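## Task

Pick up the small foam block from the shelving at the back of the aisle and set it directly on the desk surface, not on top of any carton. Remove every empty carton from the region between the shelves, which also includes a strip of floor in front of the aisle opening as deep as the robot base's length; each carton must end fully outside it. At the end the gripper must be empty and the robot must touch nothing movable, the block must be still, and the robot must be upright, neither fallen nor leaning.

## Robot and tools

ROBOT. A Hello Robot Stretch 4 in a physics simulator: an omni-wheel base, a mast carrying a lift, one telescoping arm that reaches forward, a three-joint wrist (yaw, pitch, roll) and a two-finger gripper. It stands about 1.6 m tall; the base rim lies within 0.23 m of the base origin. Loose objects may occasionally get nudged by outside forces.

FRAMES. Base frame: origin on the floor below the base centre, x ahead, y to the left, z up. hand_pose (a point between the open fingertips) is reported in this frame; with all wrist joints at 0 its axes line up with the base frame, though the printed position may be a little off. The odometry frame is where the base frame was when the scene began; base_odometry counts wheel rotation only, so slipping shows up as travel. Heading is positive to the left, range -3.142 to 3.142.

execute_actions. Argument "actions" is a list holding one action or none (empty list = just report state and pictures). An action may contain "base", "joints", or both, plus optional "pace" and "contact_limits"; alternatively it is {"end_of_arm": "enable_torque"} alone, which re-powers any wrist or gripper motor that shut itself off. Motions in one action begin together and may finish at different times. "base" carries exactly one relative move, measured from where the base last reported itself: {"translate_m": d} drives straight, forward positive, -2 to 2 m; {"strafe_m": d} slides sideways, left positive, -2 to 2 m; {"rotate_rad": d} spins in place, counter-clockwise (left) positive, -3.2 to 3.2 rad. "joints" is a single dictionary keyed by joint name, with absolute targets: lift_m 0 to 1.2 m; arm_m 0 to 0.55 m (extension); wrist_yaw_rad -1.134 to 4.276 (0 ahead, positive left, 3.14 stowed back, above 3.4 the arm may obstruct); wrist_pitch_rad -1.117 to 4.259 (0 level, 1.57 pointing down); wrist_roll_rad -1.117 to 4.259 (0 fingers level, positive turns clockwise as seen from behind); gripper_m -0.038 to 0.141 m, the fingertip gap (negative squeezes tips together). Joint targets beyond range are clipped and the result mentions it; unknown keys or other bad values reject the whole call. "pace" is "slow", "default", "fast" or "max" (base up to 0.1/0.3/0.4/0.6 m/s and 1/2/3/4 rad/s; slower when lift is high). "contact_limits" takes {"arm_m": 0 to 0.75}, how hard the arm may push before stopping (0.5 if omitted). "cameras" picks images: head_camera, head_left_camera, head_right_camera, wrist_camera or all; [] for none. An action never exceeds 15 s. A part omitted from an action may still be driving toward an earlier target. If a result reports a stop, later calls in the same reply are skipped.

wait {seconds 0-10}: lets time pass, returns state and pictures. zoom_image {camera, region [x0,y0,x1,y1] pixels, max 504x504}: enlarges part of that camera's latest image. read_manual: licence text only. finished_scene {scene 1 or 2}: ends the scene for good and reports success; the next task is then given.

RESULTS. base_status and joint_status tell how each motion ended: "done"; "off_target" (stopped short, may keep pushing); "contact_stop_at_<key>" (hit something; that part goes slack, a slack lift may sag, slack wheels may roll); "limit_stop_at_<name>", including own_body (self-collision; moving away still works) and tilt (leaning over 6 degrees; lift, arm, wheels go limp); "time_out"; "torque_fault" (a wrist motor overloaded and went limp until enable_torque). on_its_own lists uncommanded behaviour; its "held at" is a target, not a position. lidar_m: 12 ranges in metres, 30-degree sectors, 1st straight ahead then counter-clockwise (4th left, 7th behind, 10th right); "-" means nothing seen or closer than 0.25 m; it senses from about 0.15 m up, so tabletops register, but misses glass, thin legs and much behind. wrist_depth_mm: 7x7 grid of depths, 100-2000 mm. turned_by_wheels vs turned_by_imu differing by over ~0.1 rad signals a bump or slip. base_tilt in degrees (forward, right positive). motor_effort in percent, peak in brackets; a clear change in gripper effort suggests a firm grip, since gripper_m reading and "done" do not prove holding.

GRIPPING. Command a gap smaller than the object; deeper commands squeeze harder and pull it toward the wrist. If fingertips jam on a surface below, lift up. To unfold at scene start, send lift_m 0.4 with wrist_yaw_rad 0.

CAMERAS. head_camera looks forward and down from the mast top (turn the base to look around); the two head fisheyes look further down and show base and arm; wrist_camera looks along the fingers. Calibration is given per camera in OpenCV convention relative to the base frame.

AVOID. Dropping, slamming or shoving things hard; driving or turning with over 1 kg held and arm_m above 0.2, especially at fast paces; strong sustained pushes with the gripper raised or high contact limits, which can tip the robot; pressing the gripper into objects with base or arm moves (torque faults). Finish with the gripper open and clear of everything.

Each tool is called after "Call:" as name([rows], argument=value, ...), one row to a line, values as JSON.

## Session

Call:
execute_actions(actions=[])

Scene clock: 0.00 s.
base_odometry: x=+0.000 y=+0.000 heading=+0.000 (m, m, rad; odometry frame)
turned_by_wheels: +0.000 (rad since the last result)
turned_by_imu: +0.000 (rad since the last result)
base_tilt: forward=+0.6 right=+0.6 (deg)
lidar_m: 1.05 1.15 1.57 1.54 1.67 1.05 1.03 1.10 2.17 2.10 1.38 1.19
base_status: not commanded
joint_positions: lift_m=+0.191 arm_m=-0.002 wrist_yaw_rad=+3.139 wrist_pitch_rad=+0.012 wrist_roll_rad=+0.004 gripper_m=+0.057
joint_status: not commanded
motor_effort: lift_m=+19 arm_m=-1 wrist_yaw_rad=-2 wrist_pitch_rad=-6 wrist_roll_rad=+2 gripper_m=-3 wheel_0=+0 wheel_1=+0 wheel_2=+0 (%)
hand_pose: x=-0.1196 y=+0.0882 z=+0.3660 quat_wxyz=(+0.001, -0.006, +0.002, +1.000) (m; base frame)
wrist_depth_mm: - 143 1229 - 1983 1863 1808 / - 125 156 1464 1537 1808 1863 / - 117 145 1983 1863 1863 1863 / - 130 176 1921 1863 1863 1756 / 142 172 - 1921 1983 1808 1808 / 1366 1661 1366 1661 1366 1661 1708 / 1008 1078 946 1008 946 1025 1098
pictures: head_camera, head_left_camera, head_right_camera, wrist_camera
camera_calibration (this result's frames):
wrist_camera: T_world_to_cam=[[-0.0431124, 0.998995, -0.0122864, -0.0813827], [-0.013228, -0.0128676, -0.99983, 0.430939], [-0.998983, -0.0429426, 0.0137694, 0.107692], [0, 0, 0, 1]] pos_world=[0.109774, 0.0914706, 0.428383]
Images, in order (width x height): head_camera 420x560, head_left_camera 420x672, head_right_camera 420x672, wrist_camera 616x392.

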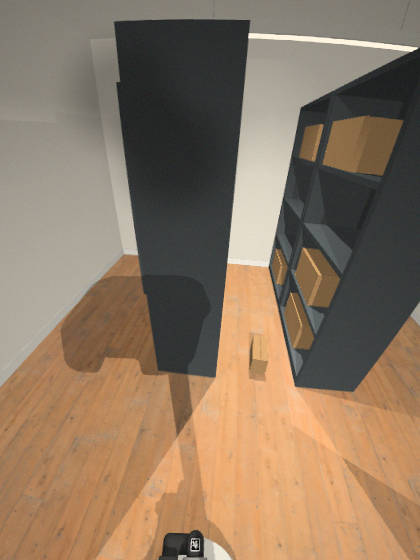

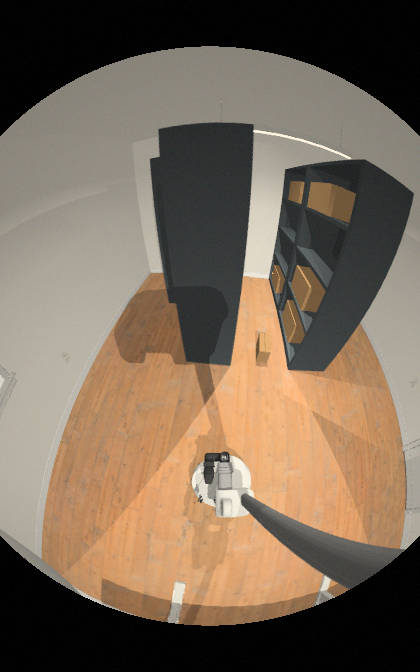

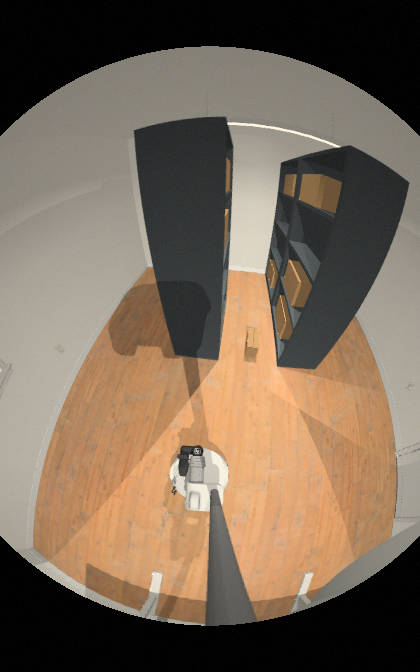

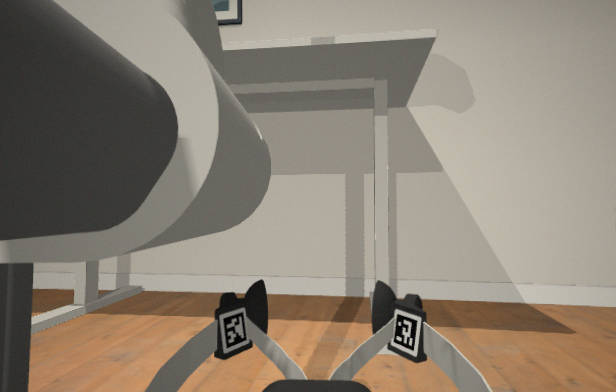

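Call:
execute_actions([
  {"base":{"strafe_m":-0.25},"joints":{"lift_m":0.3,"wrist_yaw_rad":0,"wrist_pitch_rad":0.7,"gripper_m":0.14}},
], cameras=[])

Call:
execute_actions([
  {"base":{"rotate_rad":-0.115}},
], cameras=[])

Call:
execute_actions([
  {"base":{"translate_m":0.5},"joints":{"arm_m":0.15,"lift_m":0.2}},
], cameras=["head_camera","wrist_camera"])

Scene clock: 3.63 s.
base_odometry: x=+0.000 y=-0.250 heading=+0.000 (m, m, rad; odometry frame)
turned_by_wheels: +0.000 (rad since the last result)
turned_by_imu: +0.000 (rad since the last result)
base_tilt: forward=+0.6 right=+0.6 (deg)
lidar_m: 1.08 1.13 1.86 1.79 1.97 1.08 1.04 1.13 1.92 1.84 2.05 1.10
base_status: done
joint_positions: lift_m=+0.300 arm_m=-0.002 wrist_yaw_rad=+0.000 wrist_pitch_rad=+0.702 wrist_roll_rad=+0.004 gripper_m=+0.140
joint_status: all done
motor_effort: lift_m=+22(21) arm_m=-1(1) wrist_yaw_rad=-4(9) wrist_pitch_rad=-4(4) wrist_roll_rad=+2(1) gripper_m=+0(6) wheel_0=-2(6) wheel_1=+2(8) wheel_2=+0(1) (%)
hand_pose: x=+0.3890 y=-0.0873 z=+0.2918 quat_wxyz=(+0.939, +0.002, +0.344, -0.001) (m; base frame)
wrist_depth_mm: 820 820 1008 1708 1808 1060 715 / 960 891 891 1281 1118 1060 759 / 991 960 960 976 960 878 831 / 820 820 788 778 778 768 768 / 683 683 668 661 661 661 654 / 585 574 574 580 564 212 564 / 521 496 496 156 480 480 500
pictures: none
No camera images: the call's "cameras" was empty. Leave "cameras" out to get every camera's image.

Scene clock: 4.40 s.
base_odometry: x=+0.000 y=-0.250 heading=-0.115 (m, m, rad; odometry frame)
turned_by_wheels: -0.115 (rad since the last result)
turned_by_imu: -0.111 (rad since the last result)
base_tilt: forward=+0.7 right=+0.6 (deg)
lidar_m: 1.04 1.11 1.88 1.76 1.85 1.10 1.05 1.09 1.97 1.87 1.97 1.10
base_status: done
joint_positions: lift_m=+0.300 arm_m=-0.002 wrist_yaw_rad=+0.000 wrist_pitch_rad=+0.702 wrist_roll_rad=+0.004 gripper_m=+0.140
joint_status: not commanded
motor_effort: lift_m=+21(21) arm_m=-1(1) wrist_yaw_rad=-3(4) wrist_pitch_rad=-4(4) wrist_roll_rad=+2(2) gripper_m=-3(1) wheel_0=+1(4) wheel_1=-1(5) wheel_2=+0(3) (%)
hand_pose: x=+0.3890 y=-0.0874 z=+0.2918 quat_wxyz=(+0.939, +0.002, +0.344, -0.001) (m; base frame)
wrist_depth_mm: 768 788 1430 1863 1464 759 759 / 854 842 1182 960 1138 820 831 / 917 904 960 960 976 878 904 / 820 820 798 798 788 768 768 / 676 676 676 668 654 654 654 / 585 564 574 580 569 211 564 / 517 500 492 156 477 477 500
pictures: none
No camera images: the call's "cameras" was empty. Leave "cameras" out to get every camera's image.

Scene clock: 7.53 s.
base_odometry: x=+0.497 y=-0.307 heading=-0.115 (m, m, rad; odometry frame)
turned_by_wheels: +0.000 (rad since the last result)
turned_by_imu: -0.001 (rad since the last result)
base_tilt: forward=+0.6 right=+0.6 (deg)
lidar_m: 0.62 0.57 0.77 1.80 1.86 1.62 1.97 1.54 1.95 1.87 0.81 0.61
base_status: done
joint_positions: lift_m=+0.200 arm_m=+0.149 wrist_yaw_rad=+0.000 wrist_pitch_rad=+0.702 wrist_roll_rad=+0.004 gripper_m=+0.140
joint_status: all done
motor_effort: lift_m=+17(19) arm_m=+5(3) wrist_yaw_rad=-2(2) wrist_pitch_rad=-4(4) wrist_roll_rad=+2(2) gripper_m=-2(0) wheel_0=+1(6) wheel_1=+0(3) wheel_2=+2(9) (%)
hand_pose: x=+0.5403 y=-0.0874 z=+0.1922 quat_wxyz=(+0.939, +0.002, +0.344, -0.001) (m; base frame)
wrist_depth_mm: 521 768 1464 1430 1229 668 462 / 517 750 1025 1008 991 654 488 / 517 715 778 410 750 621 535 / 530 621 585 332 621 580 488 / 484 535 500 336 521 517 430 / 459 445 418 384 449 212 421 / 410 394 392 156 379 379 392
pictures: head_camera, wrist_camera
camera_calibration (this result's frames):
wrist_camera: T_world_to_cam=[[0.0275625, -0.998874, -0.0386236, -0.0873928], [-0.626375, 0.0128539, -0.779416, 0.55484], [0.779035, 0.0456755, -0.625315, -0.0683041], [0, 0, 0, 1]] pos_world=[0.403158, -0.0913064, 0.386364]
Images, in order (width x height): head_camera 420x560, wrist_camera 616x392.

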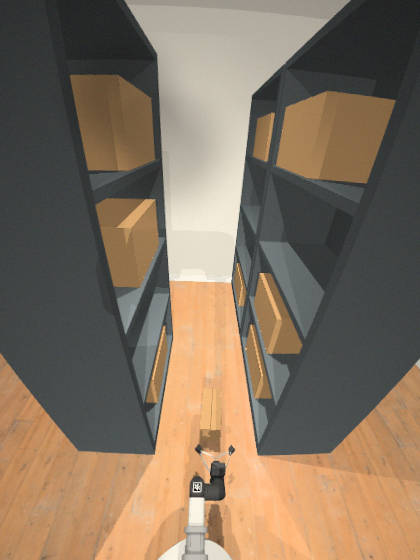

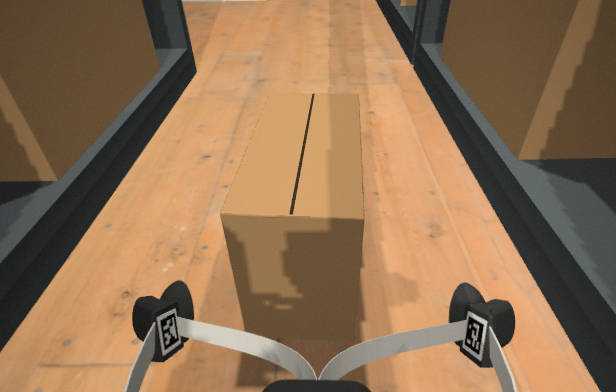

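Call:
execute_actions([
  {"base":{"strafe_m":0.015},"joints":{"lift_m":0.13,"arm_m":0.17},"pace":"slow"},
], cameras=[])

Call:
execute_actions([
  {"joints":{"arm_m":0.32}},
], cameras=["wrist_camera"])

Call:
execute_actions([
  {"joints":{"gripper_m":0.05}},
], cameras=[])

Call:
execute_actions([
  {"joints":{"lift_m":0.22,"arm_m":0.1}},
], cameras=["wrist_camera"])

Scene clock: 9.27 s.
base_odometry: x=+0.498 y=-0.292 heading=-0.115 (m, m, rad; odometry frame)
turned_by_wheels: +0.000 (rad since the last result)
turned_by_imu: +0.000 (rad since the last result)
base_tilt: forward=+0.6 right=+0.6 (deg)
lidar_m: 0.63 0.56 0.80 1.77 1.85 1.63 1.95 1.62 1.95 1.90 0.78 0.65
base_status: done
joint_positions: lift_m=+0.130 arm_m=+0.169 wrist_yaw_rad=+0.000 wrist_pitch_rad=+0.702 wrist_roll_rad=+0.004 gripper_m=+0.140
joint_status: all done
motor_effort: lift_m=+17(16) arm_m=+5(4) wrist_yaw_rad=-3(2) wrist_pitch_rad=-4(5) wrist_roll_rad=+1(1) gripper_m=-1(0) wheel_0=-1(5) wheel_1=+1(6) wheel_2=+0(1) (%)
hand_pose: x=+0.5603 y=-0.0874 z=+0.1222 quat_wxyz=(+0.939, +0.002, +0.344, -0.001) (m; base frame)
wrist_depth_mm: 496 732 1182 1160 1060 699 473 / 496 683 820 349 759 661 484 / 484 609 580 266 564 591 480 / 466 521 480 271 469 500 439 / 427 439 421 309 402 424 413 / 382 368 362 351 359 211 366 / 334 322 320 156 309 309 324
pictures: none
No camera images: the call's "cameras" was empty. Leave "cameras" out to get every camera's image.

Scene clock: 10.77 s.
base_odometry: x=+0.498 y=-0.292 heading=-0.115 (m, m, rad; odometry frame)
turned_by_wheels: +0.000 (rad since the last result)
turned_by_imu: +0.000 (rad since the last result)
base_tilt: forward=+0.6 right=+0.7 (deg)
lidar_m: 0.71 0.55 0.78 1.78 1.85 1.63 1.90 1.59 1.96 1.90 0.78 0.65
base_status: not commanded
joint_positions: lift_m=+0.130 arm_m=+0.319 wrist_yaw_rad=+0.000 wrist_pitch_rad=+0.702 wrist_roll_rad=+0.004 gripper_m=+0.140
joint_status: all done
motor_effort: lift_m=+16(16) arm_m=+5(7) wrist_yaw_rad=-3(2) wrist_pitch_rad=-4(6) wrist_roll_rad=+2(2) gripper_m=-1(0) wheel_0=-1(1) wheel_1=+1(1) wheel_2=+0(0) (%)
hand_pose: x=+0.7103 y=-0.0874 z=+0.1222 quat_wxyz=(+0.939, +0.002, +0.344, -0.001) (m; base frame)
wrist_depth_mm: 500 798 1160 1182 1060 691 473 / 492 683 831 347 798 654 473 / 484 615 609 267 290 591 459 / 466 521 226 216 224 500 442 / 427 433 183 181 182 421 410 / 382 366 185 180 176 211 366 / 334 322 224 156 204 309 322
pictures: wrist_camera
camera_calibration (this result's frames):
wrist_camera: T_world_to_cam=[[0.0275002, -0.998875, -0.0386204, -0.0947505], [-0.626547, 0.0128803, -0.779277, 0.606832], [0.778898, 0.0456277, -0.625488, -0.244355], [0, 0, 0, 1]] pos_world=[0.573142, -0.0913108, 0.31639]
Images, in order (width x height): wrist_camera 616x392.

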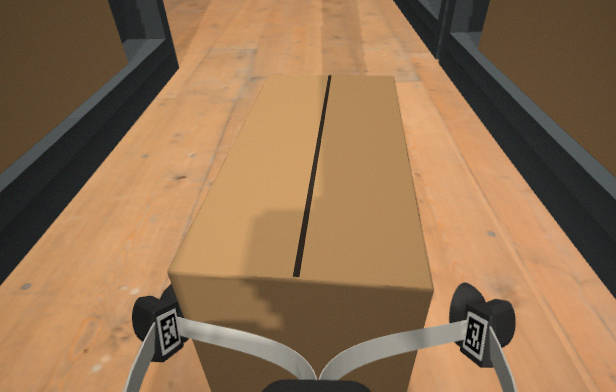

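Scene clock: 12.67 s.
base_odometry: x=+0.498 y=-0.292 heading=-0.115 (m, m, rad; odometry frame)
turned_by_wheels: +0.000 (rad since the last result)
turned_by_imu: +0.000 (rad since the last result)
base_tilt: forward=+0.7 right=+0.7 (deg)
lidar_m: 0.72 0.59 0.78 1.78 1.85 1.65 1.95 1.60 1.97 1.91 0.75 0.66
base_status: not commanded
joint_positions: lift_m=+0.130 arm_m=+0.319 wrist_yaw_rad=+0.000 wrist_pitch_rad=+0.703 wrist_roll_rad=+0.004 gripper_m=+0.051
joint_status: all done
motor_effort: lift_m=+16(17) arm_m=+5(5) wrist_yaw_rad=-2(2) wrist_pitch_rad=-9(9) wrist_roll_rad=+2(2) gripper_m=-31(32) wheel_0=-1(1) wheel_1=+1(1) wheel_2=+0(0) (%)
hand_pose: x=+0.7100 y=-0.0874 z=+0.1219 quat_wxyz=(+0.939, +0.002, +0.344, -0.001) (m; base frame)
wrist_depth_mm: 504 809 1182 1160 1042 691 477 / 500 691 831 332 798 661 477 / 484 609 603 247 258 580 455 / 462 517 207 196 194 492 439 / 427 436 164 163 161 410 410 / 379 375 166 163 160 345 362 / 332 177 182 183 179 171 314
pictures: none
No camera images: the call's "cameras" was empty. Leave "cameras" out to get every camera's image.

Scene clock: 14.43 s.
base_odometry: x=+0.498 y=-0.292 heading=-0.115 (m, m, rad; odometry frame)
turned_by_wheels: +0.000 (rad since the last result)
turned_by_imu: +0.000 (rad since the last result)
base_tilt: forward=+0.7 right=+0.6 (deg)
lidar_m: 0.43 0.58 0.81 1.77 1.82 1.62 1.96 1.58 1.97 1.88 0.79 0.54
base_status: not commanded
joint_positions: lift_m=+0.220 arm_m=+0.101 wrist_yaw_rad=+0.000 wrist_pitch_rad=+0.704 wrist_roll_rad=+0.004 gripper_m=+0.051
joint_status: all done
motor_effort: lift_m=+22(20) arm_m=-5(3) wrist_yaw_rad=-2(3) wrist_pitch_rad=-10(10) wrist_roll_rad=+2(1) gripper_m=-32(32) wheel_0=-1(1) wheel_1=+1(1) wheel_2=+0(0) (%)
hand_pose: x=+0.4918 y=-0.0874 z=+0.2113 quat_wxyz=(+0.939, +0.002, +0.345, -0.001) (m; base frame)
wrist_depth_mm: 500 732 1397 1464 1281 699 500 / 521 732 991 334 917 691 535 / 554 668 778 247 257 654 585 / 544 634 206 197 195 603 512 / 480 554 164 163 162 530 455 / 462 484 166 163 161 198 439 / 418 177 181 182 179 172 399
pictures: wrist_camera
camera_calibration (this result's frames):
wrist_camera: T_world_to_cam=[[0.0272952, -0.998879, -0.0386673, -0.0852204], [-0.627882, 0.0129673, -0.7782, 0.539852], [0.77783, 0.0455197, -0.626825, -0.0176396], [0, 0, 0, 1]] pos_world=[0.35501, -0.0913224, 0.405761]
Images, in order (width x height): wrist_camera 616x392.

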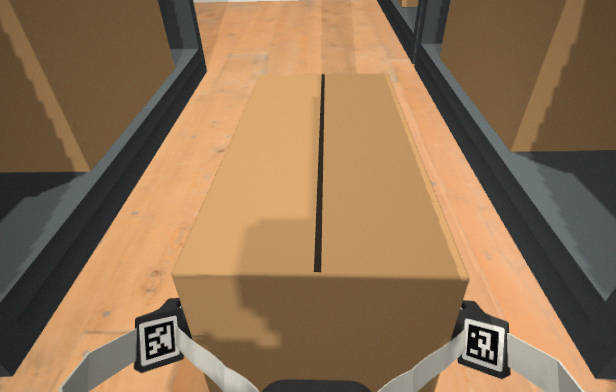

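Call:
execute_actions([
  {"base":{"translate_m":-0.4}},
], cameras=[])

Call:
execute_actions([
  {"base":{"rotate_rad":1.6},"joints":{"arm_m":0.5}},
], cameras=["head_camera"])

Call:
execute_actions([
  {"base":{"translate_m":0.2},"joints":{"lift_m":0.135}},
], cameras=[])

Call:
execute_actions([
  {"joints":{"gripper_m":0.14}},
], cameras=[])

Call:
execute_actions([
  {"base":{"translate_m":-0.2},"joints":{"arm_m":0.0,"lift_m":0.3}},
], cameras=["head_camera"])

Call:
execute_actions([
  {"base":{"rotate_rad":-1.6},"joints":{"wrist_pitch_rad":0,"lift_m":0.5,"wrist_yaw_rad":3.05,"gripper_m":0.03}},
], cameras=[])

Call:
execute_actions([
  {"base":{"translate_m":0.7}},
], cameras=["head_camera"])

Scene clock: 17.53 s.
base_odometry: x=+0.101 y=-0.247 heading=-0.115 (m, m, rad; odometry frame)
turned_by_wheels: +0.000 (rad since the last result)
turned_by_imu: +0.001 (rad since the last result)
base_tilt: forward=+0.6 right=+0.6 (deg)
lidar_m: 0.45 0.98 1.83 1.77 1.83 1.22 1.17 1.19 1.98 1.90 1.99 0.53
base_status: done
joint_positions: lift_m=+0.220 arm_m=+0.101 wrist_yaw_rad=+0.000 wrist_pitch_rad=+0.704 wrist_roll_rad=+0.004 gripper_m=+0.051
joint_status: not commanded
motor_effort: lift_m=+22(22) arm_m=-5(5) wrist_yaw_rad=-2(2) wrist_pitch_rad=-9(10) wrist_roll_rad=+3(1) gripper_m=-33(33) wheel_0=+0(5) wheel_1=-1(1) wheel_2=-2(10) (%)
hand_pose: x=+0.4918 y=-0.0874 z=+0.2113 quat_wxyz=(+0.939, +0.002, +0.345, -0.001) (m; base frame)
wrist_depth_mm: 574 854 1308 1464 1281 854 569 / 640 768 991 334 931 661 621 / 707 723 788 247 256 715 683 / 683 661 206 197 195 654 640 / 559 559 164 163 162 525 539 / 492 484 166 163 161 198 473 / 430 177 181 183 179 171 410
pictures: none
No camera images: the call's "cameras" was empty. Leave "cameras" out to get every camera's image.

Scene clock: 19.83 s.
base_odometry: x=+0.101 y=-0.247 heading=+1.485 (m, m, rad; odometry frame)
turned_by_wheels: +1.600 (rad since the last result)
turned_by_imu: +1.551 (rad since the last result)
base_tilt: forward=+0.7 right=+0.6 (deg)
lidar_m: 0.82 1.85 1.20 1.12 1.24 2.00 1.93 2.02 1.00 0.96 0.97 1.83
base_status: done
joint_positions: lift_m=+0.220 arm_m=+0.499 wrist_yaw_rad=+0.000 wrist_pitch_rad=+0.703 wrist_roll_rad=+0.004 gripper_m=+0.051
joint_status: all done
motor_effort: lift_m=+22(22) arm_m=+5(5) wrist_yaw_rad=-3(5) wrist_pitch_rad=-9(10) wrist_roll_rad=+2(1) gripper_m=-32(30) wheel_0=-1(7) wheel_1=+0(6) wheel_2=+1(8) (%)
hand_pose: x=+0.8901 y=-0.0874 z=+0.2114 quat_wxyz=(+0.939, +0.002, +0.344, -0.001) (m; base frame)
wrist_depth_mm: 1025 1008 1008 1008 1008 1008 1008 / 1060 1060 1042 332 1025 1008 991 / 820 820 778 248 257 788 768 / 668 661 207 196 194 640 634 / 564 554 164 163 162 525 535 / 484 484 166 163 160 198 466 / 427 177 181 182 179 171 407
pictures: head_camera
Images, in order (width x height): head_camera 420x560.

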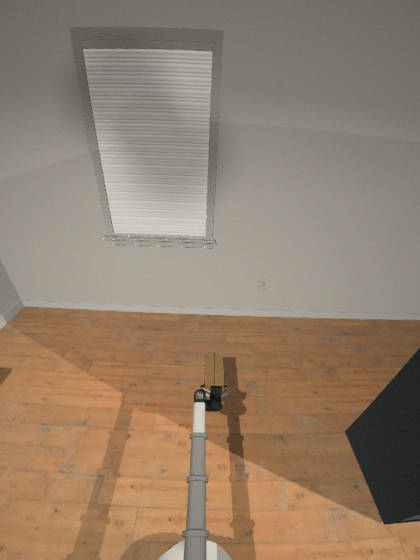

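Scene clock: 21.90 s.
base_odometry: x=+0.118 y=-0.047 heading=+1.485 (m, m, rad; odometry frame)
turned_by_wheels: +0.000 (rad since the last result)
turned_by_imu: +0.000 (rad since the last result)
base_tilt: forward=+0.7 right=+0.6 (deg)
lidar_m: 0.91 1.64 1.21 1.15 1.23 2.20 2.12 1.32 1.10 0.93 0.95 1.66
base_status: done
joint_positions: lift_m=+0.135 arm_m=+0.499 wrist_yaw_rad=+0.000 wrist_pitch_rad=+0.703 wrist_roll_rad=+0.004 gripper_m=+0.051
joint_status: all done
motor_effort: lift_m=+17(19) arm_m=+5(5) wrist_yaw_rad=-3(3) wrist_pitch_rad=-10(9) wrist_roll_rad=+2(2) gripper_m=-33(32) wheel_0=+1(4) wheel_1=+0(6) wheel_2=+1(10) (%)
hand_pose: x=+0.8900 y=-0.0874 z=+0.1268 quat_wxyz=(+0.939, +0.002, +0.345, -0.001) (m; base frame)
wrist_depth_mm: 831 831 831 809 809 798 788 / 854 842 842 334 809 798 778 / 654 647 609 247 258 621 609 / 530 525 206 196 195 508 504 / 442 445 164 163 161 415 424 / 382 382 166 163 161 198 370 / 338 177 181 182 180 172 320
pictures: none
No camera images: the call's "cameras" was empty. Leave "cameras" out to get every camera's image.

Scene clock: 23.80 s.
base_odometry: x=+0.118 y=-0.047 heading=+1.485 (m, m, rad; odometry frame)
turned_by_wheels: +0.000 (rad since the last result)
turned_by_imu: +0.000 (rad since the last result)
base_tilt: forward=+0.7 right=+0.6 (deg)
lidar_m: 0.91 1.65 1.19 1.15 1.22 2.21 2.12 1.34 1.09 0.93 0.96 1.63
base_status: not commanded
joint_positions: lift_m=+0.135 arm_m=+0.499 wrist_yaw_rad=+0.000 wrist_pitch_rad=+0.702 wrist_roll_rad=+0.004 gripper_m=+0.140
joint_status: all done
motor_effort: lift_m=+17(17) arm_m=+5(5) wrist_yaw_rad=-3(2) wrist_pitch_rad=-6(9) wrist_roll_rad=+2(2) gripper_m=-2(33) wheel_0=+1(1) wheel_1=+0(0) wheel_2=+2(2) (%)
hand_pose: x=+0.8902 y=-0.0874 z=+0.1270 quat_wxyz=(+0.939, +0.002, +0.344, -0.001) (m; base frame)
wrist_depth_mm: 842 842 820 809 809 809 809 / 866 842 842 357 809 798 788 / 668 654 621 276 289 615 615 / 530 530 484 223 223 508 504 / 445 439 196 188 187 430 424 / 382 373 190 188 184 208 370 / 340 327 238 156 216 314 327
pictures: none
No camera images: the call's "cameras" was empty. Leave "cameras" out to get every camera's image.

Scene clock: 26.33 s.
base_odometry: x=+0.101 y=-0.247 heading=+1.485 (m, m, rad; odometry frame)
turned_by_wheels: +0.000 (rad since the last result)
turned_by_imu: +0.001 (rad since the last result)
base_tilt: forward=+0.7 right=+0.7 (deg)
lidar_m: 1.06 1.85 1.21 1.14 1.20 2.01 1.91 2.02 1.01 0.98 0.97 1.84
base_status: done
joint_positions: lift_m=+0.300 arm_m=+0.001 wrist_yaw_rad=+0.000 wrist_pitch_rad=+0.702 wrist_roll_rad=+0.004 gripper_m=+0.140
joint_status: all done
motor_effort: lift_m=+22(22) arm_m=-5(7) wrist_yaw_rad=-2(3) wrist_pitch_rad=-5(6) wrist_roll_rad=+1(1) gripper_m=-1(0) wheel_0=+0(6) wheel_1=+1(6) wheel_2=-1(10) (%)
hand_pose: x=+0.3921 y=-0.0875 z=+0.2917 quat_wxyz=(+0.939, +0.002, +0.344, -0.001) (m; base frame)
wrist_depth_mm: 1537 1464 1499 1464 1464 1464 1430 / 1336 1336 1308 866 1255 1229 1205 / 1008 991 976 917 976 946 946 / 820 809 809 788 778 778 768 / 683 676 676 654 654 654 654 / 591 569 580 574 574 211 569 / 517 500 496 157 484 477 504
pictures: head_camera
Images, in order (width x height): head_camera 420x560.

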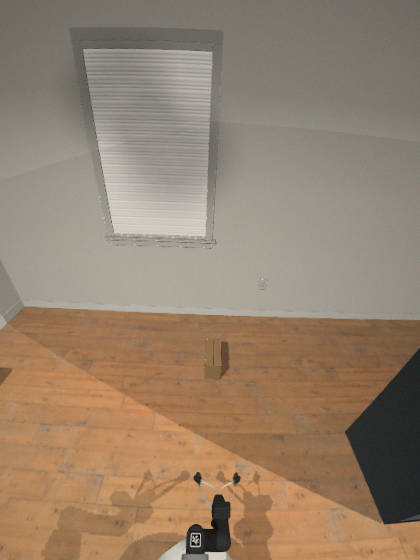

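Scene clock: 28.70 s.
base_odometry: x=+0.101 y=-0.247 heading=-0.115 (m, m, rad; odometry frame)
turned_by_wheels: -1.600 (rad since the last result)
turned_by_imu: -1.551 (rad since the last result)
base_tilt: forward=+0.6 right=+0.6 (deg)
lidar_m: 0.96 0.99 1.86 1.04 1.84 1.21 1.15 1.19 1.97 1.90 1.99 1.01
base_status: done
joint_positions: lift_m=+0.500 arm_m=+0.001 wrist_yaw_rad=+3.050 wrist_pitch_rad=+0.002 wrist_roll_rad=+0.004 gripper_m=+0.030
joint_status: all done
motor_effort: lift_m=+22(29) arm_m=-5(5) wrist_yaw_rad=-1(4) wrist_pitch_rad=-6(12) wrist_roll_rad=+3(1) gripper_m=-5(2) wheel_0=+1(5) wheel_1=-1(6) wheel_2=-1(5) (%)
hand_pose: x=-0.1074 y=+0.1136 z=+0.6773 quat_wxyz=(+0.046, -0.001, +0.002, +0.999) (m; base frame)
wrist_depth_mm: 148 200 - - - - - / 109 149 - - - - - / 107 146 1281 - - - - / 114 147 285 - - - - / 145 1983 - - - - - / - - - - - - - / 1808 1921 1708 1808 192 1921 1863
pictures: none
No camera images: the call's "cameras" was empty. Leave "cameras" out to get every camera's image.

Scene clock: 32.50 s.
base_odometry: x=+0.797 y=-0.327 heading=-0.115 (m, m, rad; odometry frame)
turned_by_wheels: +0.000 (rad since the last result)
turned_by_imu: -0.001 (rad since the last result)
base_tilt: forward=+0.6 right=+0.7 (deg)
lidar_m: 0.94 0.33 0.35 1.78 1.19 2.59 2.24 1.92 1.99 1.91 0.41 0.52
base_status: done
joint_positions: lift_m=+0.500 arm_m=+0.001 wrist_yaw_rad=+3.050 wrist_pitch_rad=+0.002 wrist_roll_rad=+0.004 gripper_m=+0.030
joint_status: not commanded
motor_effort: lift_m=+21(22) arm_m=-5(5) wrist_yaw_rad=-2(1) wrist_pitch_rad=-6(6) wrist_roll_rad=+1(2) gripper_m=-5(3) wheel_0=+0(5) wheel_1=-1(6) wheel_2=+2(9) (%)
hand_pose: x=-0.1075 y=+0.1135 z=+0.6773 quat_wxyz=(+0.046, -0.001, +0.002, +0.999) (m; base frame)
wrist_depth_mm: 148 199 - - - - - / 109 149 - - - - - / 107 146 - - - - - / 114 147 286 - - - - / 145 - - - - - - / - - - - - - - / 1863 1863 1661 1808 193 1921 1921
pictures: head_camera
Images, in order (width x height): head_camera 420x560.

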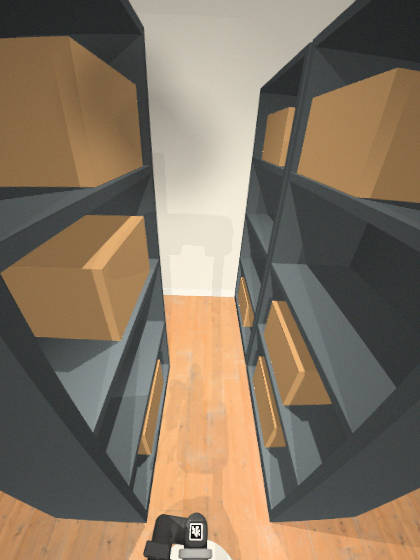

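Call:
execute_actions([
  {"base":{"strafe_m":-0.035},"pace":"slow"},
], cameras=[])

Call:
execute_actions([
  {"base":{"rotate_rad":0.025},"pace":"slow"},
], cameras=[])

Call:
execute_actions([
  {"base":{"translate_m":0.7}},
])

Scene clock: 34.10 s.
base_odometry: x=+0.793 y=-0.362 heading=-0.115 (m, m, rad; odometry frame)
turned_by_wheels: +0.000 (rad since the last result)
turned_by_imu: +0.000 (rad since the last result)
base_tilt: forward=+0.6 right=+0.6 (deg)
lidar_m: 1.06 0.36 0.36 1.82 1.24 2.66 2.26 1.97 1.95 1.87 0.41 0.46
base_status: done
joint_positions: lift_m=+0.500 arm_m=+0.001 wrist_yaw_rad=+3.050 wrist_pitch_rad=+0.002 wrist_roll_rad=+0.004 gripper_m=+0.030
joint_status: not commanded
motor_effort: lift_m=+21(21) arm_m=-5(5) wrist_yaw_rad=-2(2) wrist_pitch_rad=-7(6) wrist_roll_rad=+2(2) gripper_m=-5(5) wheel_0=+1(4) wheel_1=+1(7) wheel_2=+0(2) (%)
hand_pose: x=-0.1075 y=+0.1135 z=+0.6773 quat_wxyz=(+0.046, -0.001, +0.002, +0.999) (m; base frame)
wrist_depth_mm: 148 200 - - - - - / 109 150 - - - - - / 107 146 - - - - - / 114 147 285 - - - - / 145 - - - - - - / - - - - - - - / 1983 1808 1661 1708 191 1921 1921
pictures: none
No camera images: the call's "cameras" was empty. Leave "cameras" out to get every camera's image.

Scene clock: 34.70 s.
base_odometry: x=+0.793 y=-0.362 heading=-0.090 (m, m, rad; odometry frame)
turned_by_wheels: +0.025 (rad since the last result)
turned_by_imu: +0.024 (rad since the last result)
base_tilt: forward=+0.6 right=+0.6 (deg)
lidar_m: 0.99 0.35 0.36 1.82 1.22 2.67 2.22 1.99 1.96 1.86 0.40 0.45
base_status: done
joint_positions: lift_m=+0.500 arm_m=+0.001 wrist_yaw_rad=+3.050 wrist_pitch_rad=+0.002 wrist_roll_rad=+0.004 gripper_m=+0.030
joint_status: not commanded
motor_effort: lift_m=+21(22) arm_m=-5(5) wrist_yaw_rad=-1(2) wrist_pitch_rad=-6(6) wrist_roll_rad=+1(2) gripper_m=-5(6) wheel_0=-2(1) wheel_1=-1(2) wheel_2=-2(0) (%)
hand_pose: x=-0.1075 y=+0.1135 z=+0.6773 quat_wxyz=(+0.046, -0.001, +0.002, +0.999) (m; base frame)
wrist_depth_mm: 148 200 - - - - - / 109 149 - - - - - / 107 146 - - - - - / 114 148 285 - - - - / 145 - - - - - - / - - - - - - - / 1863 1983 1618 1808 192 1863 1863
pictures: none
No camera images: the call's "cameras" was empty. Leave "cameras" out to get every camera's image.

Scene clock: 38.50 s.
base_odometry: x=+1.490 y=-0.425 heading=-0.090 (m, m, rad; odometry frame)
turned_by_wheels: +0.000 (rad since the last result)
turned_by_imu: -0.001 (rad since the last result)
base_tilt: forward=+0.7 right=+0.6 (deg)
lidar_m: 1.40 0.34 0.25 0.25 0.25 0.39 3.35 0.46 0.32 0.31 0.33 0.48
base_status: done
joint_positions: lift_m=+0.500 arm_m=+0.001 wrist_yaw_rad=+3.050 wrist_pitch_rad=+0.002 wrist_roll_rad=+0.004 gripper_m=+0.030
joint_status: not commanded
motor_effort: lift_m=+21(22) arm_m=-5(5) wrist_yaw_rad=-2(1) wrist_pitch_rad=-6(7) wrist_roll_rad=+1(2) gripper_m=-5(6) wheel_0=-1(4) wheel_1=-1(3) wheel_2=+1(6) (%)
hand_pose: x=-0.1075 y=+0.1135 z=+0.6773 quat_wxyz=(+0.046, -0.001, +0.002, +0.999) (m; base frame)
wrist_depth_mm: 148 200 - - - 462 466 / 109 149 - - - 535 530 / 107 146 - - - 525 530 / 114 147 285 - - 521 530 / 145 - - - - 521 521 / - - - - 512 517 521 / 1921 1863 1618 1756 193 517 517
pictures: head_camera, head_left_camera, head_right_camera, wrist_camera
camera_calibration (this result's frames):
wrist_camera: T_world_to_cam=[[0.0458751, 0.998877, -0.0118631, -0.0930263], [-0.0233758, -0.0107989, -0.999668, 0.741288], [-0.998674, 0.0461372, 0.0228541, 0.100412], [0, 0, 0, 1]] pos_world=[0.121875, 0.0962942, 0.737644]
Images, in order (width x height): head_camera 420x560, head_left_camera 420x672, head_right_camera 420x672, wrist_camera 616x392.

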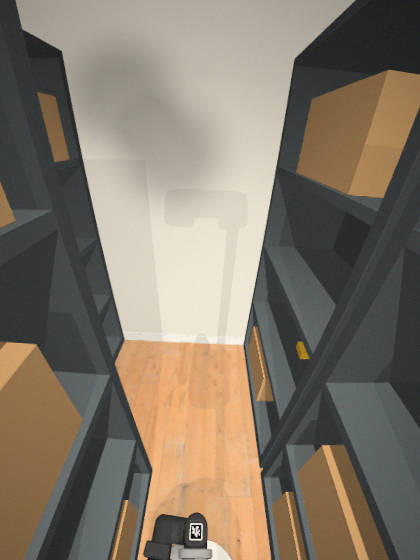

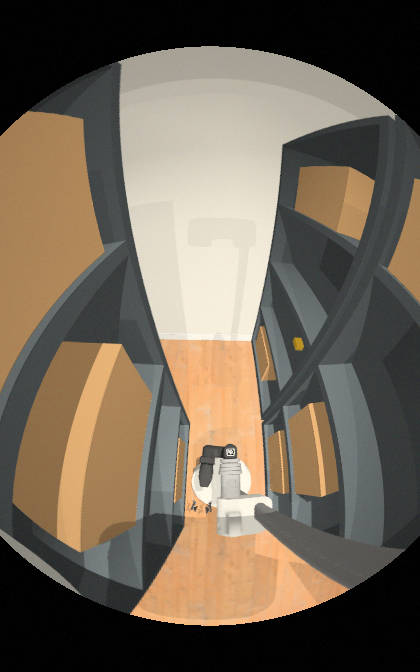

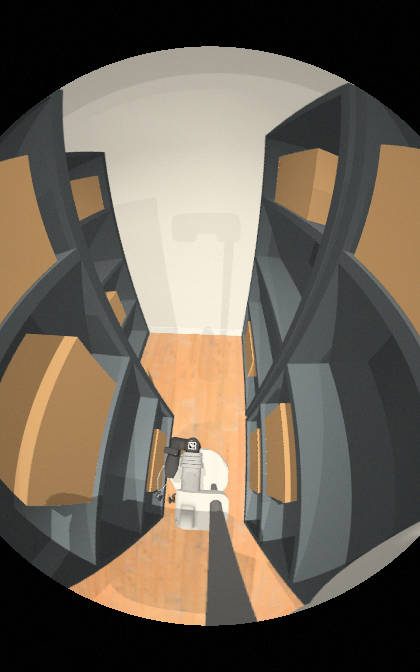

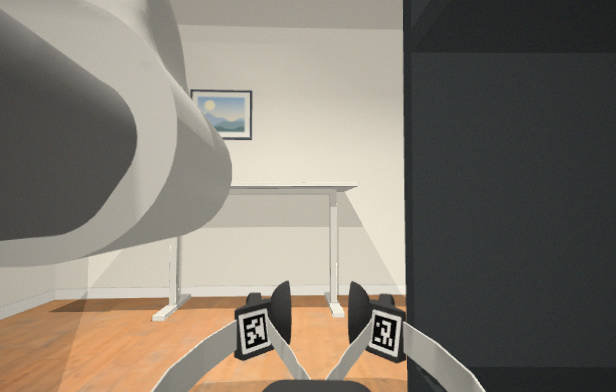

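Call:
execute_actions([
  {"base":{"strafe_m":-0.04},"pace":"slow"},
], cameras=[])

Call:
execute_actions([
  {"base":{"translate_m":0.93}},
], cameras=["head_left_camera"])

Call:
execute_actions([
  {"base":{"rotate_rad":-1.62},"pace":"slow"},
], cameras=["head_left_camera","head_right_camera"])

Scene clock: 40.27 s.
base_odometry: x=+1.486 y=-0.464 heading=-0.090 (m, m, rad; odometry frame)
turned_by_wheels: +0.000 (rad since the last result)
turned_by_imu: +0.000 (rad since the last result)
base_tilt: forward=+0.6 right=+0.6 (deg)
lidar_m: 1.33 0.39 0.30 0.28 0.27 0.41 3.38 0.39 0.27 0.26 0.30 0.41
base_status: done
joint_positions: lift_m=+0.500 arm_m=+0.001 wrist_yaw_rad=+3.050 wrist_pitch_rad=+0.002 wrist_roll_rad=+0.004 gripper_m=+0.030
joint_status: not commanded
motor_effort: lift_m=+22(21) arm_m=-5(5) wrist_yaw_rad=-2(2) wrist_pitch_rad=-6(6) wrist_roll_rad=+2(2) gripper_m=-7(5) wheel_0=+1(3) wheel_1=+0(4) wheel_2=+0(1) (%)
hand_pose: x=-0.1075 y=+0.1135 z=+0.6773 quat_wxyz=(+0.046, -0.001, +0.002, +0.999) (m; base frame)
wrist_depth_mm: 148 200 - - - 492 466 / 109 149 - - - 530 539 / 107 146 - - - 530 535 / 114 148 285 - - 517 530 / 145 - - - - 521 525 / - - - - 549 521 517 / 1983 1808 1661 1756 193 512 525
pictures: none
No camera images: the call's "cameras" was empty. Leave "cameras" out to get every camera's image.

Scene clock: 44.83 s.
base_odometry: x=+2.412 y=-0.548 heading=-0.090 (m, m, rad; odometry frame)
turned_by_wheels: +0.000 (rad since the last result)
turned_by_imu: -0.001 (rad since the last result)
base_tilt: forward=+0.6 right=+0.6 (deg)
lidar_m: 0.47 0.51 0.71 0.55 0.50 0.50 1.20 0.41 0.29 0.27 0.31 0.45
base_status: done
joint_positions: lift_m=+0.500 arm_m=+0.001 wrist_yaw_rad=+3.050 wrist_pitch_rad=+0.002 wrist_roll_rad=+0.004 gripper_m=+0.030
joint_status: not commanded
motor_effort: lift_m=+21(21) arm_m=-5(5) wrist_yaw_rad=-2(2) wrist_pitch_rad=-6(6) wrist_roll_rad=+1(2) gripper_m=-7(5) wheel_0=+0(4) wheel_1=-1(7) wheel_2=+0(10) (%)
hand_pose: x=-0.1075 y=+0.1135 z=+0.6773 quat_wxyz=(+0.046, -0.001, +0.002, +0.999) (m; base frame)
wrist_depth_mm: 148 200 - - 768 585 585 / 109 149 - - 723 580 585 / 107 146 - - 1008 580 591 / 114 148 285 - 1499 574 580 / 145 917 - - 1430 574 580 / 699 1397 - - 559 564 574 / 960 1098 1661 1430 192 564 569
pictures: head_left_camera
Images, in order (width x height): head_left_camera 420x672.

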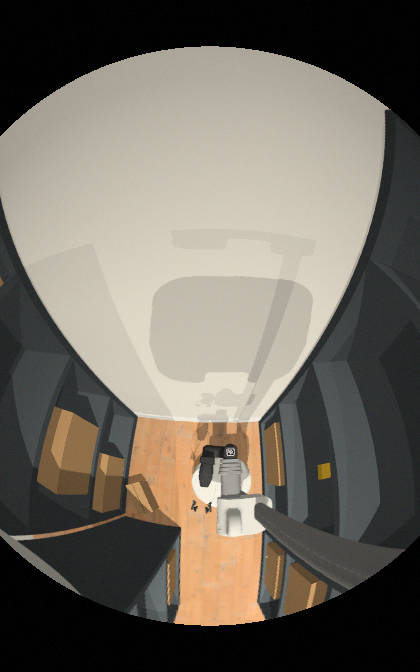

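Scene clock: 47.73 s.
base_odometry: x=+2.412 y=-0.548 heading=-1.710 (m, m, rad; odometry frame)
turned_by_wheels: -1.620 (rad since the last result)
turned_by_imu: -1.569 (rad since the last result)
base_tilt: forward=+0.7 right=+0.6 (deg)
lidar_m: 0.28 0.28 0.44 0.46 0.49 0.70 0.56 0.53 0.51 1.05 0.45 0.29
base_status: done
joint_positions: lift_m=+0.500 arm_m=+0.001 wrist_yaw_rad=+3.050 wrist_pitch_rad=+0.002 wrist_roll_rad=+0.004 gripper_m=+0.030
joint_status: not commanded
motor_effort: lift_m=+21(22) arm_m=-5(5) wrist_yaw_rad=-2(2) wrist_pitch_rad=-7(7) wrist_roll_rad=+2(3) gripper_m=-8(8) wheel_0=+0(6) wheel_1=+1(4) wheel_2=+2(2) (%)
hand_pose: x=-0.1075 y=+0.1135 z=+0.6773 quat_wxyz=(+0.046, -0.001, +0.002, +0.999) (m; base frame)
wrist_depth_mm: 148 200 1336 1336 1205 788 559 / 109 149 1336 1336 1098 788 569 / 107 146 891 1160 1008 798 569 / 114 147 285 891 1205 788 564 / 145 866 878 891 1205 778 564 / 820 866 854 878 878 788 569 / 842 1008 878 931 191 699 554
pictures: head_left_camera, head_right_camera
Images, in order (width x height): head_left_camera 420x672, head_right_camera 420x672.

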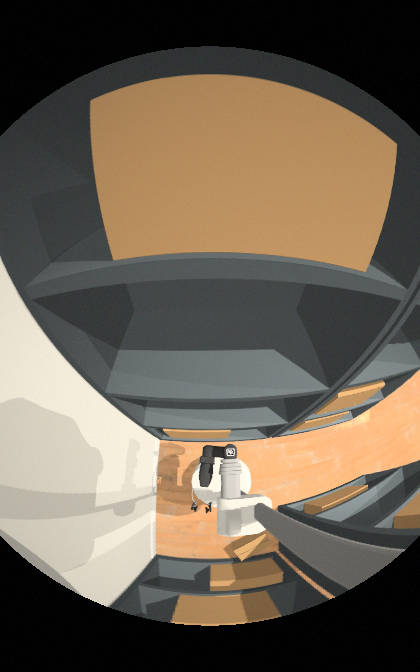

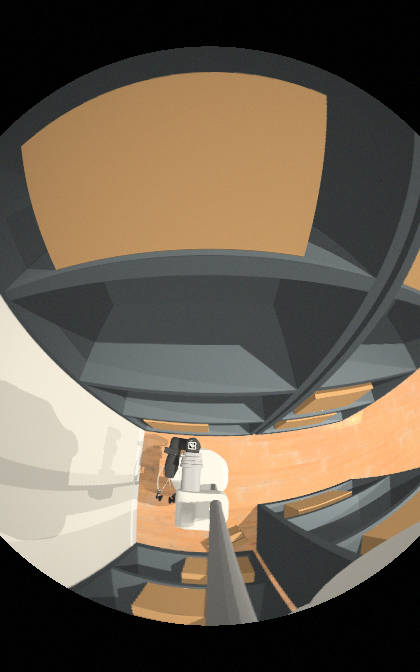

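Call:
execute_actions([
  {"base":{"translate_m":-0.06},"pace":"slow"},
], cameras=[])

Call:
execute_actions([
  {"joints":{"wrist_yaw_rad":0,"gripper_m":0.14},"pace":"slow"},
], cameras=[])

Call:
execute_actions([
  {"joints":{"wrist_pitch_rad":0.3,"lift_m":0.52},"pace":"slow"},
], cameras=["wrist_camera"])

Scene clock: 49.73 s.
base_odometry: x=+2.421 y=-0.489 heading=-1.710 (m, m, rad; odometry frame)
turned_by_wheels: +0.000 (rad since the last result)
turned_by_imu: +0.001 (rad since the last result)
base_tilt: forward=+0.6 right=+0.6 (deg)
lidar_m: 0.34 0.36 0.49 0.47 0.51 0.70 0.49 0.45 0.45 0.83 0.54 0.35
base_status: done
joint_positions: lift_m=+0.500 arm_m=+0.001 wrist_yaw_rad=+3.050 wrist_pitch_rad=+0.002 wrist_roll_rad=+0.004 gripper_m=+0.030
joint_status: not commanded
motor_effort: lift_m=+22(21) arm_m=-5(5) wrist_yaw_rad=-2(1) wrist_pitch_rad=-7(6) wrist_roll_rad=+2(2) gripper_m=-6(5) wheel_0=-1(4) wheel_1=+0(3) wheel_2=+1(6) (%)
hand_pose: x=-0.1075 y=+0.1135 z=+0.6773 quat_wxyz=(+0.046, -0.001, +0.002, +0.999) (m; base frame)
wrist_depth_mm: 148 200 1255 1281 1229 788 554 / 109 150 1281 1281 1098 778 569 / 107 146 891 1138 1025 798 564 / 114 147 285 820 1182 778 569 / 145 798 820 809 1205 798 569 / 768 798 809 831 820 788 564 / 831 1008 878 917 193 699 559
pictures: none
No camera images: the call's "cameras" was empty. Leave "cameras" out to get every camera's image.

Scene clock: 54.47 s.
base_odometry: x=+2.421 y=-0.489 heading=-1.710 (m, m, rad; odometry frame)
turned_by_wheels: +0.000 (rad since the last result)
turned_by_imu: +0.001 (rad since the last result)
base_tilt: forward=+0.6 right=+0.6 (deg)
lidar_m: 0.33 0.36 0.51 0.48 0.51 0.69 0.48 0.48 0.45 0.82 0.50 0.35
base_status: not commanded
joint_positions: lift_m=+0.500 arm_m=+0.001 wrist_yaw_rad=+0.000 wrist_pitch_rad=+0.002 wrist_roll_rad=+0.004 gripper_m=+0.140
joint_status: all done
motor_effort: lift_m=+22(22) arm_m=-5(5) wrist_yaw_rad=-3(8) wrist_pitch_rad=-6(6) wrist_roll_rad=+3(3) gripper_m=+1(6) wheel_0=+0(1) wheel_1=+0(0) wheel_2=+1(1) (%)
hand_pose: x=+0.4603 y=-0.0873 z=+0.6773 quat_wxyz=(+1.000, +0.002, +0.001, +0.000) (m; base frame)
wrist_depth_mm: 477 466 462 466 462 466 430 / 621 621 615 609 609 603 445 / 615 615 609 615 615 609 442 / 621 609 603 603 603 603 439 / 615 603 603 603 603 597 442 / 609 609 603 597 597 212 442 / 521 484 375 156 449 455 442
pictures: none
No camera images: the call's "cameras" was empty. Leave "cameras" out to get every camera's image.

Scene clock: 55.40 s.
base_odometry: x=+2.421 y=-0.489 heading=-1.710 (m, m, rad; odometry frame)
turned_by_wheels: +0.000 (rad since the last result)
turned_by_imu: +0.000 (rad since the last result)
base_tilt: forward=+0.6 right=+0.6 (deg)
lidar_m: 0.33 0.37 0.50 0.45 0.49 0.69 0.47 0.47 0.48 0.84 0.53 0.37
base_status: not commanded
joint_positions: lift_m=+0.520 arm_m=+0.001 wrist_yaw_rad=+0.000 wrist_pitch_rad=+0.302 wrist_roll_rad=+0.004 gripper_m=+0.140
joint_status: all done
motor_effort: lift_m=+22(21) arm_m=-5(5) wrist_yaw_rad=-3(3) wrist_pitch_rad=-4(3) wrist_roll_rad=+3(1) gripper_m=-1(0) wheel_0=-1(1) wheel_1=+0(0) wheel_2=+1(1) (%)
hand_pose: x=+0.4473 y=-0.0873 z=+0.6123 quat_wxyz=(+0.989, +0.002, +0.150, +0.000) (m; base frame)
wrist_depth_mm: 554 554 549 554 544 549 442 / 574 569 569 569 569 554 445 / 597 591 585 585 580 580 439 / 621 621 615 615 609 609 445 / 521 517 399 508 508 500 439 / 387 364 364 377 375 211 377 / 304 290 289 157 274 274 300
pictures: wrist_camera
camera_calibration (this result's frames):
wrist_camera: T_world_to_cam=[[0.0406533, -0.998864, -0.0248638, -0.0828177], [-0.273404, 0.0128141, -0.961814, 0.77778], [0.96104, 0.0458988, -0.272573, -0.0304898], [0, 0, 0, 1]] pos_world=[0.245317, -0.0912907, 0.73771]
Images, in order (width x height): wrist_camera 616x392.

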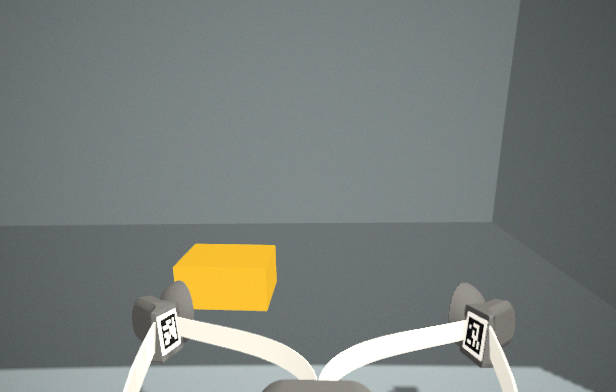

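Call:
execute_actions([
  {"base":{"strafe_m":0.08},"joints":{"lift_m":0.49},"pace":"slow"},
], cameras=[])

Call:
execute_actions([
  {"joints":{"arm_m":0.1},"pace":"slow"},
], cameras=["wrist_camera"])

Scene clock: 57.53 s.
base_odometry: x=+2.500 y=-0.500 heading=-1.710 (m, m, rad; odometry frame)
turned_by_wheels: +0.000 (rad since the last result)
turned_by_imu: +0.001 (rad since the last result)
base_tilt: forward=+0.6 right=+0.6 (deg)
lidar_m: 0.33 0.38 0.43 0.38 0.41 0.59 0.67 0.49 0.54 0.84 0.53 0.34
base_status: done
joint_positions: lift_m=+0.490 arm_m=+0.001 wrist_yaw_rad=+0.000 wrist_pitch_rad=+0.302 wrist_roll_rad=+0.004 gripper_m=+0.140
joint_status: all done
motor_effort: lift_m=+16(23) arm_m=-5(5) wrist_yaw_rad=-3(4) wrist_pitch_rad=-4(4) wrist_roll_rad=+2(2) gripper_m=+0(1) wheel_0=+0(4) wheel_1=+1(6) wheel_2=+0(1) (%)
hand_pose: x=+0.4473 y=-0.0873 z=+0.5827 quat_wxyz=(+0.989, +0.002, +0.150, +0.000) (m; base frame)
wrist_depth_mm: 549 549 549 549 544 539 535 / 574 574 569 569 564 564 554 / 597 591 591 585 580 585 564 / 609 615 609 603 603 603 549 / 449 445 439 357 433 430 430 / 329 310 322 322 319 211 320 / 262 249 246 156 236 236 255
pictures: none
No camera images: the call's "cameras" was empty. Leave "cameras" out to get every camera's image.

Scene clock: 59.83 s.
base_odometry: x=+2.500 y=-0.500 heading=-1.710 (m, m, rad; odometry frame)
turned_by_wheels: +0.000 (rad since the last result)
turned_by_imu: +0.000 (rad since the last result)
base_tilt: forward=+0.6 right=+0.5 (deg)
lidar_m: 0.32 0.37 0.44 0.37 0.42 0.60 0.64 0.48 0.52 0.82 0.55 0.37
base_status: not commanded
joint_positions: lift_m=+0.490 arm_m=+0.099 wrist_yaw_rad=+0.000 wrist_pitch_rad=+0.302 wrist_roll_rad=+0.004 gripper_m=+0.140
joint_status: all done
motor_effort: lift_m=+16(17) arm_m=+5(7) wrist_yaw_rad=-3(3) wrist_pitch_rad=-4(5) wrist_roll_rad=+2(2) gripper_m=+0(1) wheel_0=+0(0) wheel_1=+1(1) wheel_2=+0(0) (%)
hand_pose: x=+0.5454 y=-0.0874 z=+0.5827 quat_wxyz=(+0.989, +0.002, +0.150, +0.000) (m; base frame)
wrist_depth_mm: 462 459 459 452 452 449 452 / 477 477 473 473 469 466 466 / 496 488 488 492 492 488 484 / 512 512 508 512 508 508 500 / 445 442 439 433 430 427 424 / 327 309 265 263 319 212 319 / 259 247 245 156 234 234 253
pictures: wrist_camera
camera_calibration (this result's frames):
wrist_camera: T_world_to_cam=[[0.0405238, -0.998869, -0.0248682, -0.0875049], [-0.273512, 0.0128486, -0.961783, 0.776221], [0.961014, 0.0457768, -0.272682, -0.132802], [0, 0, 0, 1]] pos_world=[0.343476, -0.0913001, 0.708167]
Images, in order (width x height): wrist_camera 616x392.

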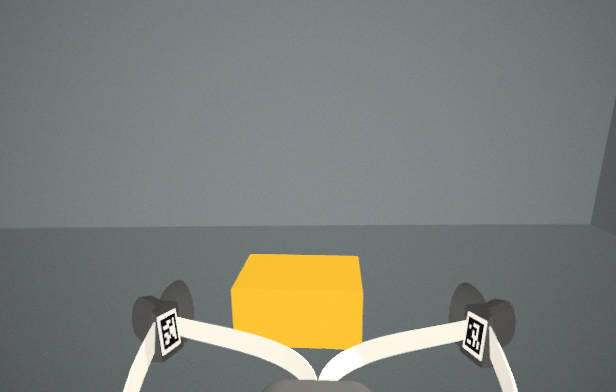

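Call:
execute_actions([
  {"joints":{"arm_m":0.175,"lift_m":0.478},"pace":"slow"},
], cameras=["wrist_camera"])

Call:
execute_actions([
  {"joints":{"gripper_m":0.03}},
], cameras=["wrist_camera"])

Call:
execute_actions([
  {"joints":{"lift_m":0.52},"pace":"slow"},
], cameras=["wrist_camera"])

Scene clock: 62.03 s.
base_odometry: x=+2.500 y=-0.500 heading=-1.710 (m, m, rad; odometry frame)
turned_by_wheels: +0.000 (rad since the last result)
turned_by_imu: +0.000 (rad since the last result)
base_tilt: forward=+0.7 right=+0.5 (deg)
lidar_m: 0.35 0.35 0.42 0.38 0.38 0.60 0.66 0.48 0.53 0.84 0.51 0.37
base_status: not commanded
joint_positions: lift_m=+0.478 arm_m=+0.174 wrist_yaw_rad=+0.000 wrist_pitch_rad=+0.302 wrist_roll_rad=+0.004 gripper_m=+0.140
joint_status: all done
motor_effort: lift_m=+16(16) arm_m=+5(3) wrist_yaw_rad=-3(3) wrist_pitch_rad=-5(4) wrist_roll_rad=+1(2) gripper_m=-1(0) wheel_0=+0(1) wheel_1=+1(1) wheel_2=+0(0) (%)
hand_pose: x=+0.6204 y=-0.0874 z=+0.5707 quat_wxyz=(+0.989, +0.002, +0.150, +0.000) (m; base frame)
wrist_depth_mm: 392 387 387 389 384 384 382 / 402 404 402 402 399 399 397 / 418 415 415 413 413 413 413 / 439 436 433 433 430 427 427 / 413 407 404 402 399 397 397 / 303 273 216 214 282 212 294 / 241 229 192 156 216 218 236
pictures: wrist_camera
camera_calibration (this result's frames):
wrist_camera: T_world_to_cam=[[0.0405049, -0.99887, -0.0248689, -0.0908355], [-0.273527, 0.0128538, -0.961778, 0.785184], [0.961011, 0.045759, -0.272697, -0.208133], [0, 0, 0, 1]] pos_world=[0.418466, -0.0913014, 0.696157]
Images, in order (width x height): wrist_camera 616x392.

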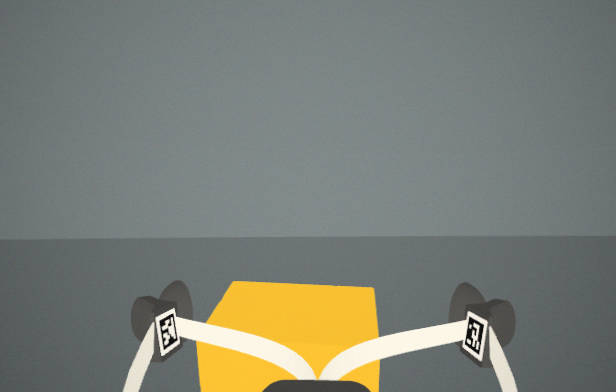

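Scene clock: 64.13 s.
base_odometry: x=+2.500 y=-0.500 heading=-1.710 (m, m, rad; odometry frame)
turned_by_wheels: +0.000 (rad since the last result)
turned_by_imu: +0.000 (rad since the last result)
base_tilt: forward=+0.6 right=+0.6 (deg)
lidar_m: 0.32 0.35 0.43 0.39 0.42 0.57 0.65 0.49 0.52 0.81 0.55 0.36
base_status: not commanded
joint_positions: lift_m=+0.478 arm_m=+0.174 wrist_yaw_rad=+0.000 wrist_pitch_rad=+0.302 wrist_roll_rad=+0.004 gripper_m=+0.031
joint_status: all done
motor_effort: lift_m=+17(16) arm_m=+5(5) wrist_yaw_rad=-3(2) wrist_pitch_rad=-6(5) wrist_roll_rad=+1(2) gripper_m=-30(31) wheel_0=+0(0) wheel_1=+1(1) wheel_2=+0(0) (%)
hand_pose: x=+0.6204 y=-0.0874 z=+0.5706 quat_wxyz=(+0.989, +0.002, +0.151, +0.000) (m; base frame)
wrist_depth_mm: 387 389 387 389 384 387 379 / 404 404 402 402 399 397 397 / 418 421 415 418 413 413 415 / 436 433 433 433 427 424 427 / 413 404 404 402 399 397 397 / 304 300 206 204 204 294 294 / 240 174 178 172 170 173 236
pictures: wrist_camera
camera_calibration (this result's frames):
wrist_camera: T_world_to_cam=[[0.0404961, -0.99887, -0.0248829, -0.0908235], [-0.273857, 0.0128538, -0.961685, 0.785237], [0.960917, 0.0457589, -0.273027, -0.207889], [0, 0, 0, 1]] pos_world=[0.418485, -0.0913014, 0.696131]
Images, in order (width x height): wrist_camera 616x392.

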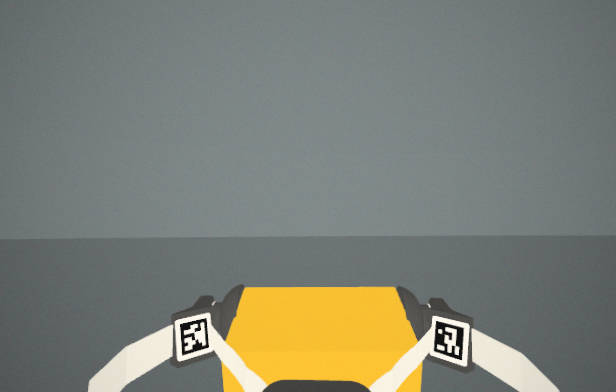

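Scene clock: 65.33 s.
base_odometry: x=+2.500 y=-0.500 heading=-1.710 (m, m, rad; odometry frame)
turned_by_wheels: +0.000 (rad since the last result)
turned_by_imu: +0.000 (rad since the last result)
base_tilt: forward=+0.6 right=+0.6 (deg)
lidar_m: 0.32 0.39 0.41 0.38 0.41 0.61 0.67 0.51 0.55 0.81 0.53 0.37
base_status: not commanded
joint_positions: lift_m=+0.520 arm_m=+0.174 wrist_yaw_rad=+0.000 wrist_pitch_rad=+0.302 wrist_roll_rad=+0.004 gripper_m=+0.031
joint_status: all done
motor_effort: lift_m=+22(25) arm_m=+5(5) wrist_yaw_rad=-3(2) wrist_pitch_rad=-6(6) wrist_roll_rad=+2(1) gripper_m=-31(31) wheel_0=+0(0) wheel_1=+1(1) wheel_2=+0(0) (%)
hand_pose: x=+0.6204 y=-0.0874 z=+0.6121 quat_wxyz=(+0.989, +0.002, +0.151, +0.000) (m; base frame)
wrist_depth_mm: 392 389 387 387 384 382 384 / 404 399 404 399 397 399 399 / 418 415 418 418 410 415 410 / 433 433 433 430 430 427 427 / 452 449 445 442 445 445 439 / 384 379 205 205 204 368 370 / 303 174 178 171 171 172 296
pictures: wrist_camera
camera_calibration (this result's frames):
wrist_camera: T_world_to_cam=[[0.0404943, -0.99887, -0.0248861, -0.0897876], [-0.273934, 0.0128539, -0.961663, 0.82518], [0.960896, 0.045759, -0.273104, -0.196495], [0, 0, 0, 1]] pos_world=[0.418492, -0.0913014, 0.737646]
Images, in order (width x height): wrist_camera 616x392.

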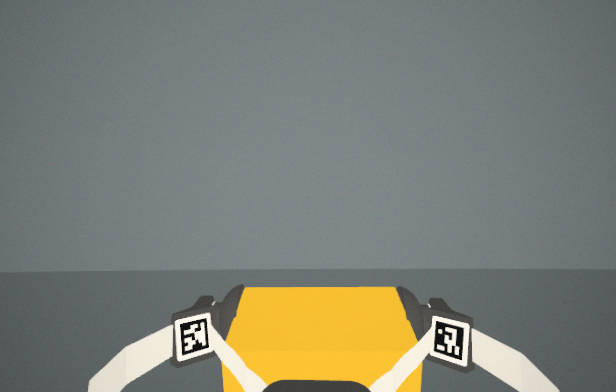

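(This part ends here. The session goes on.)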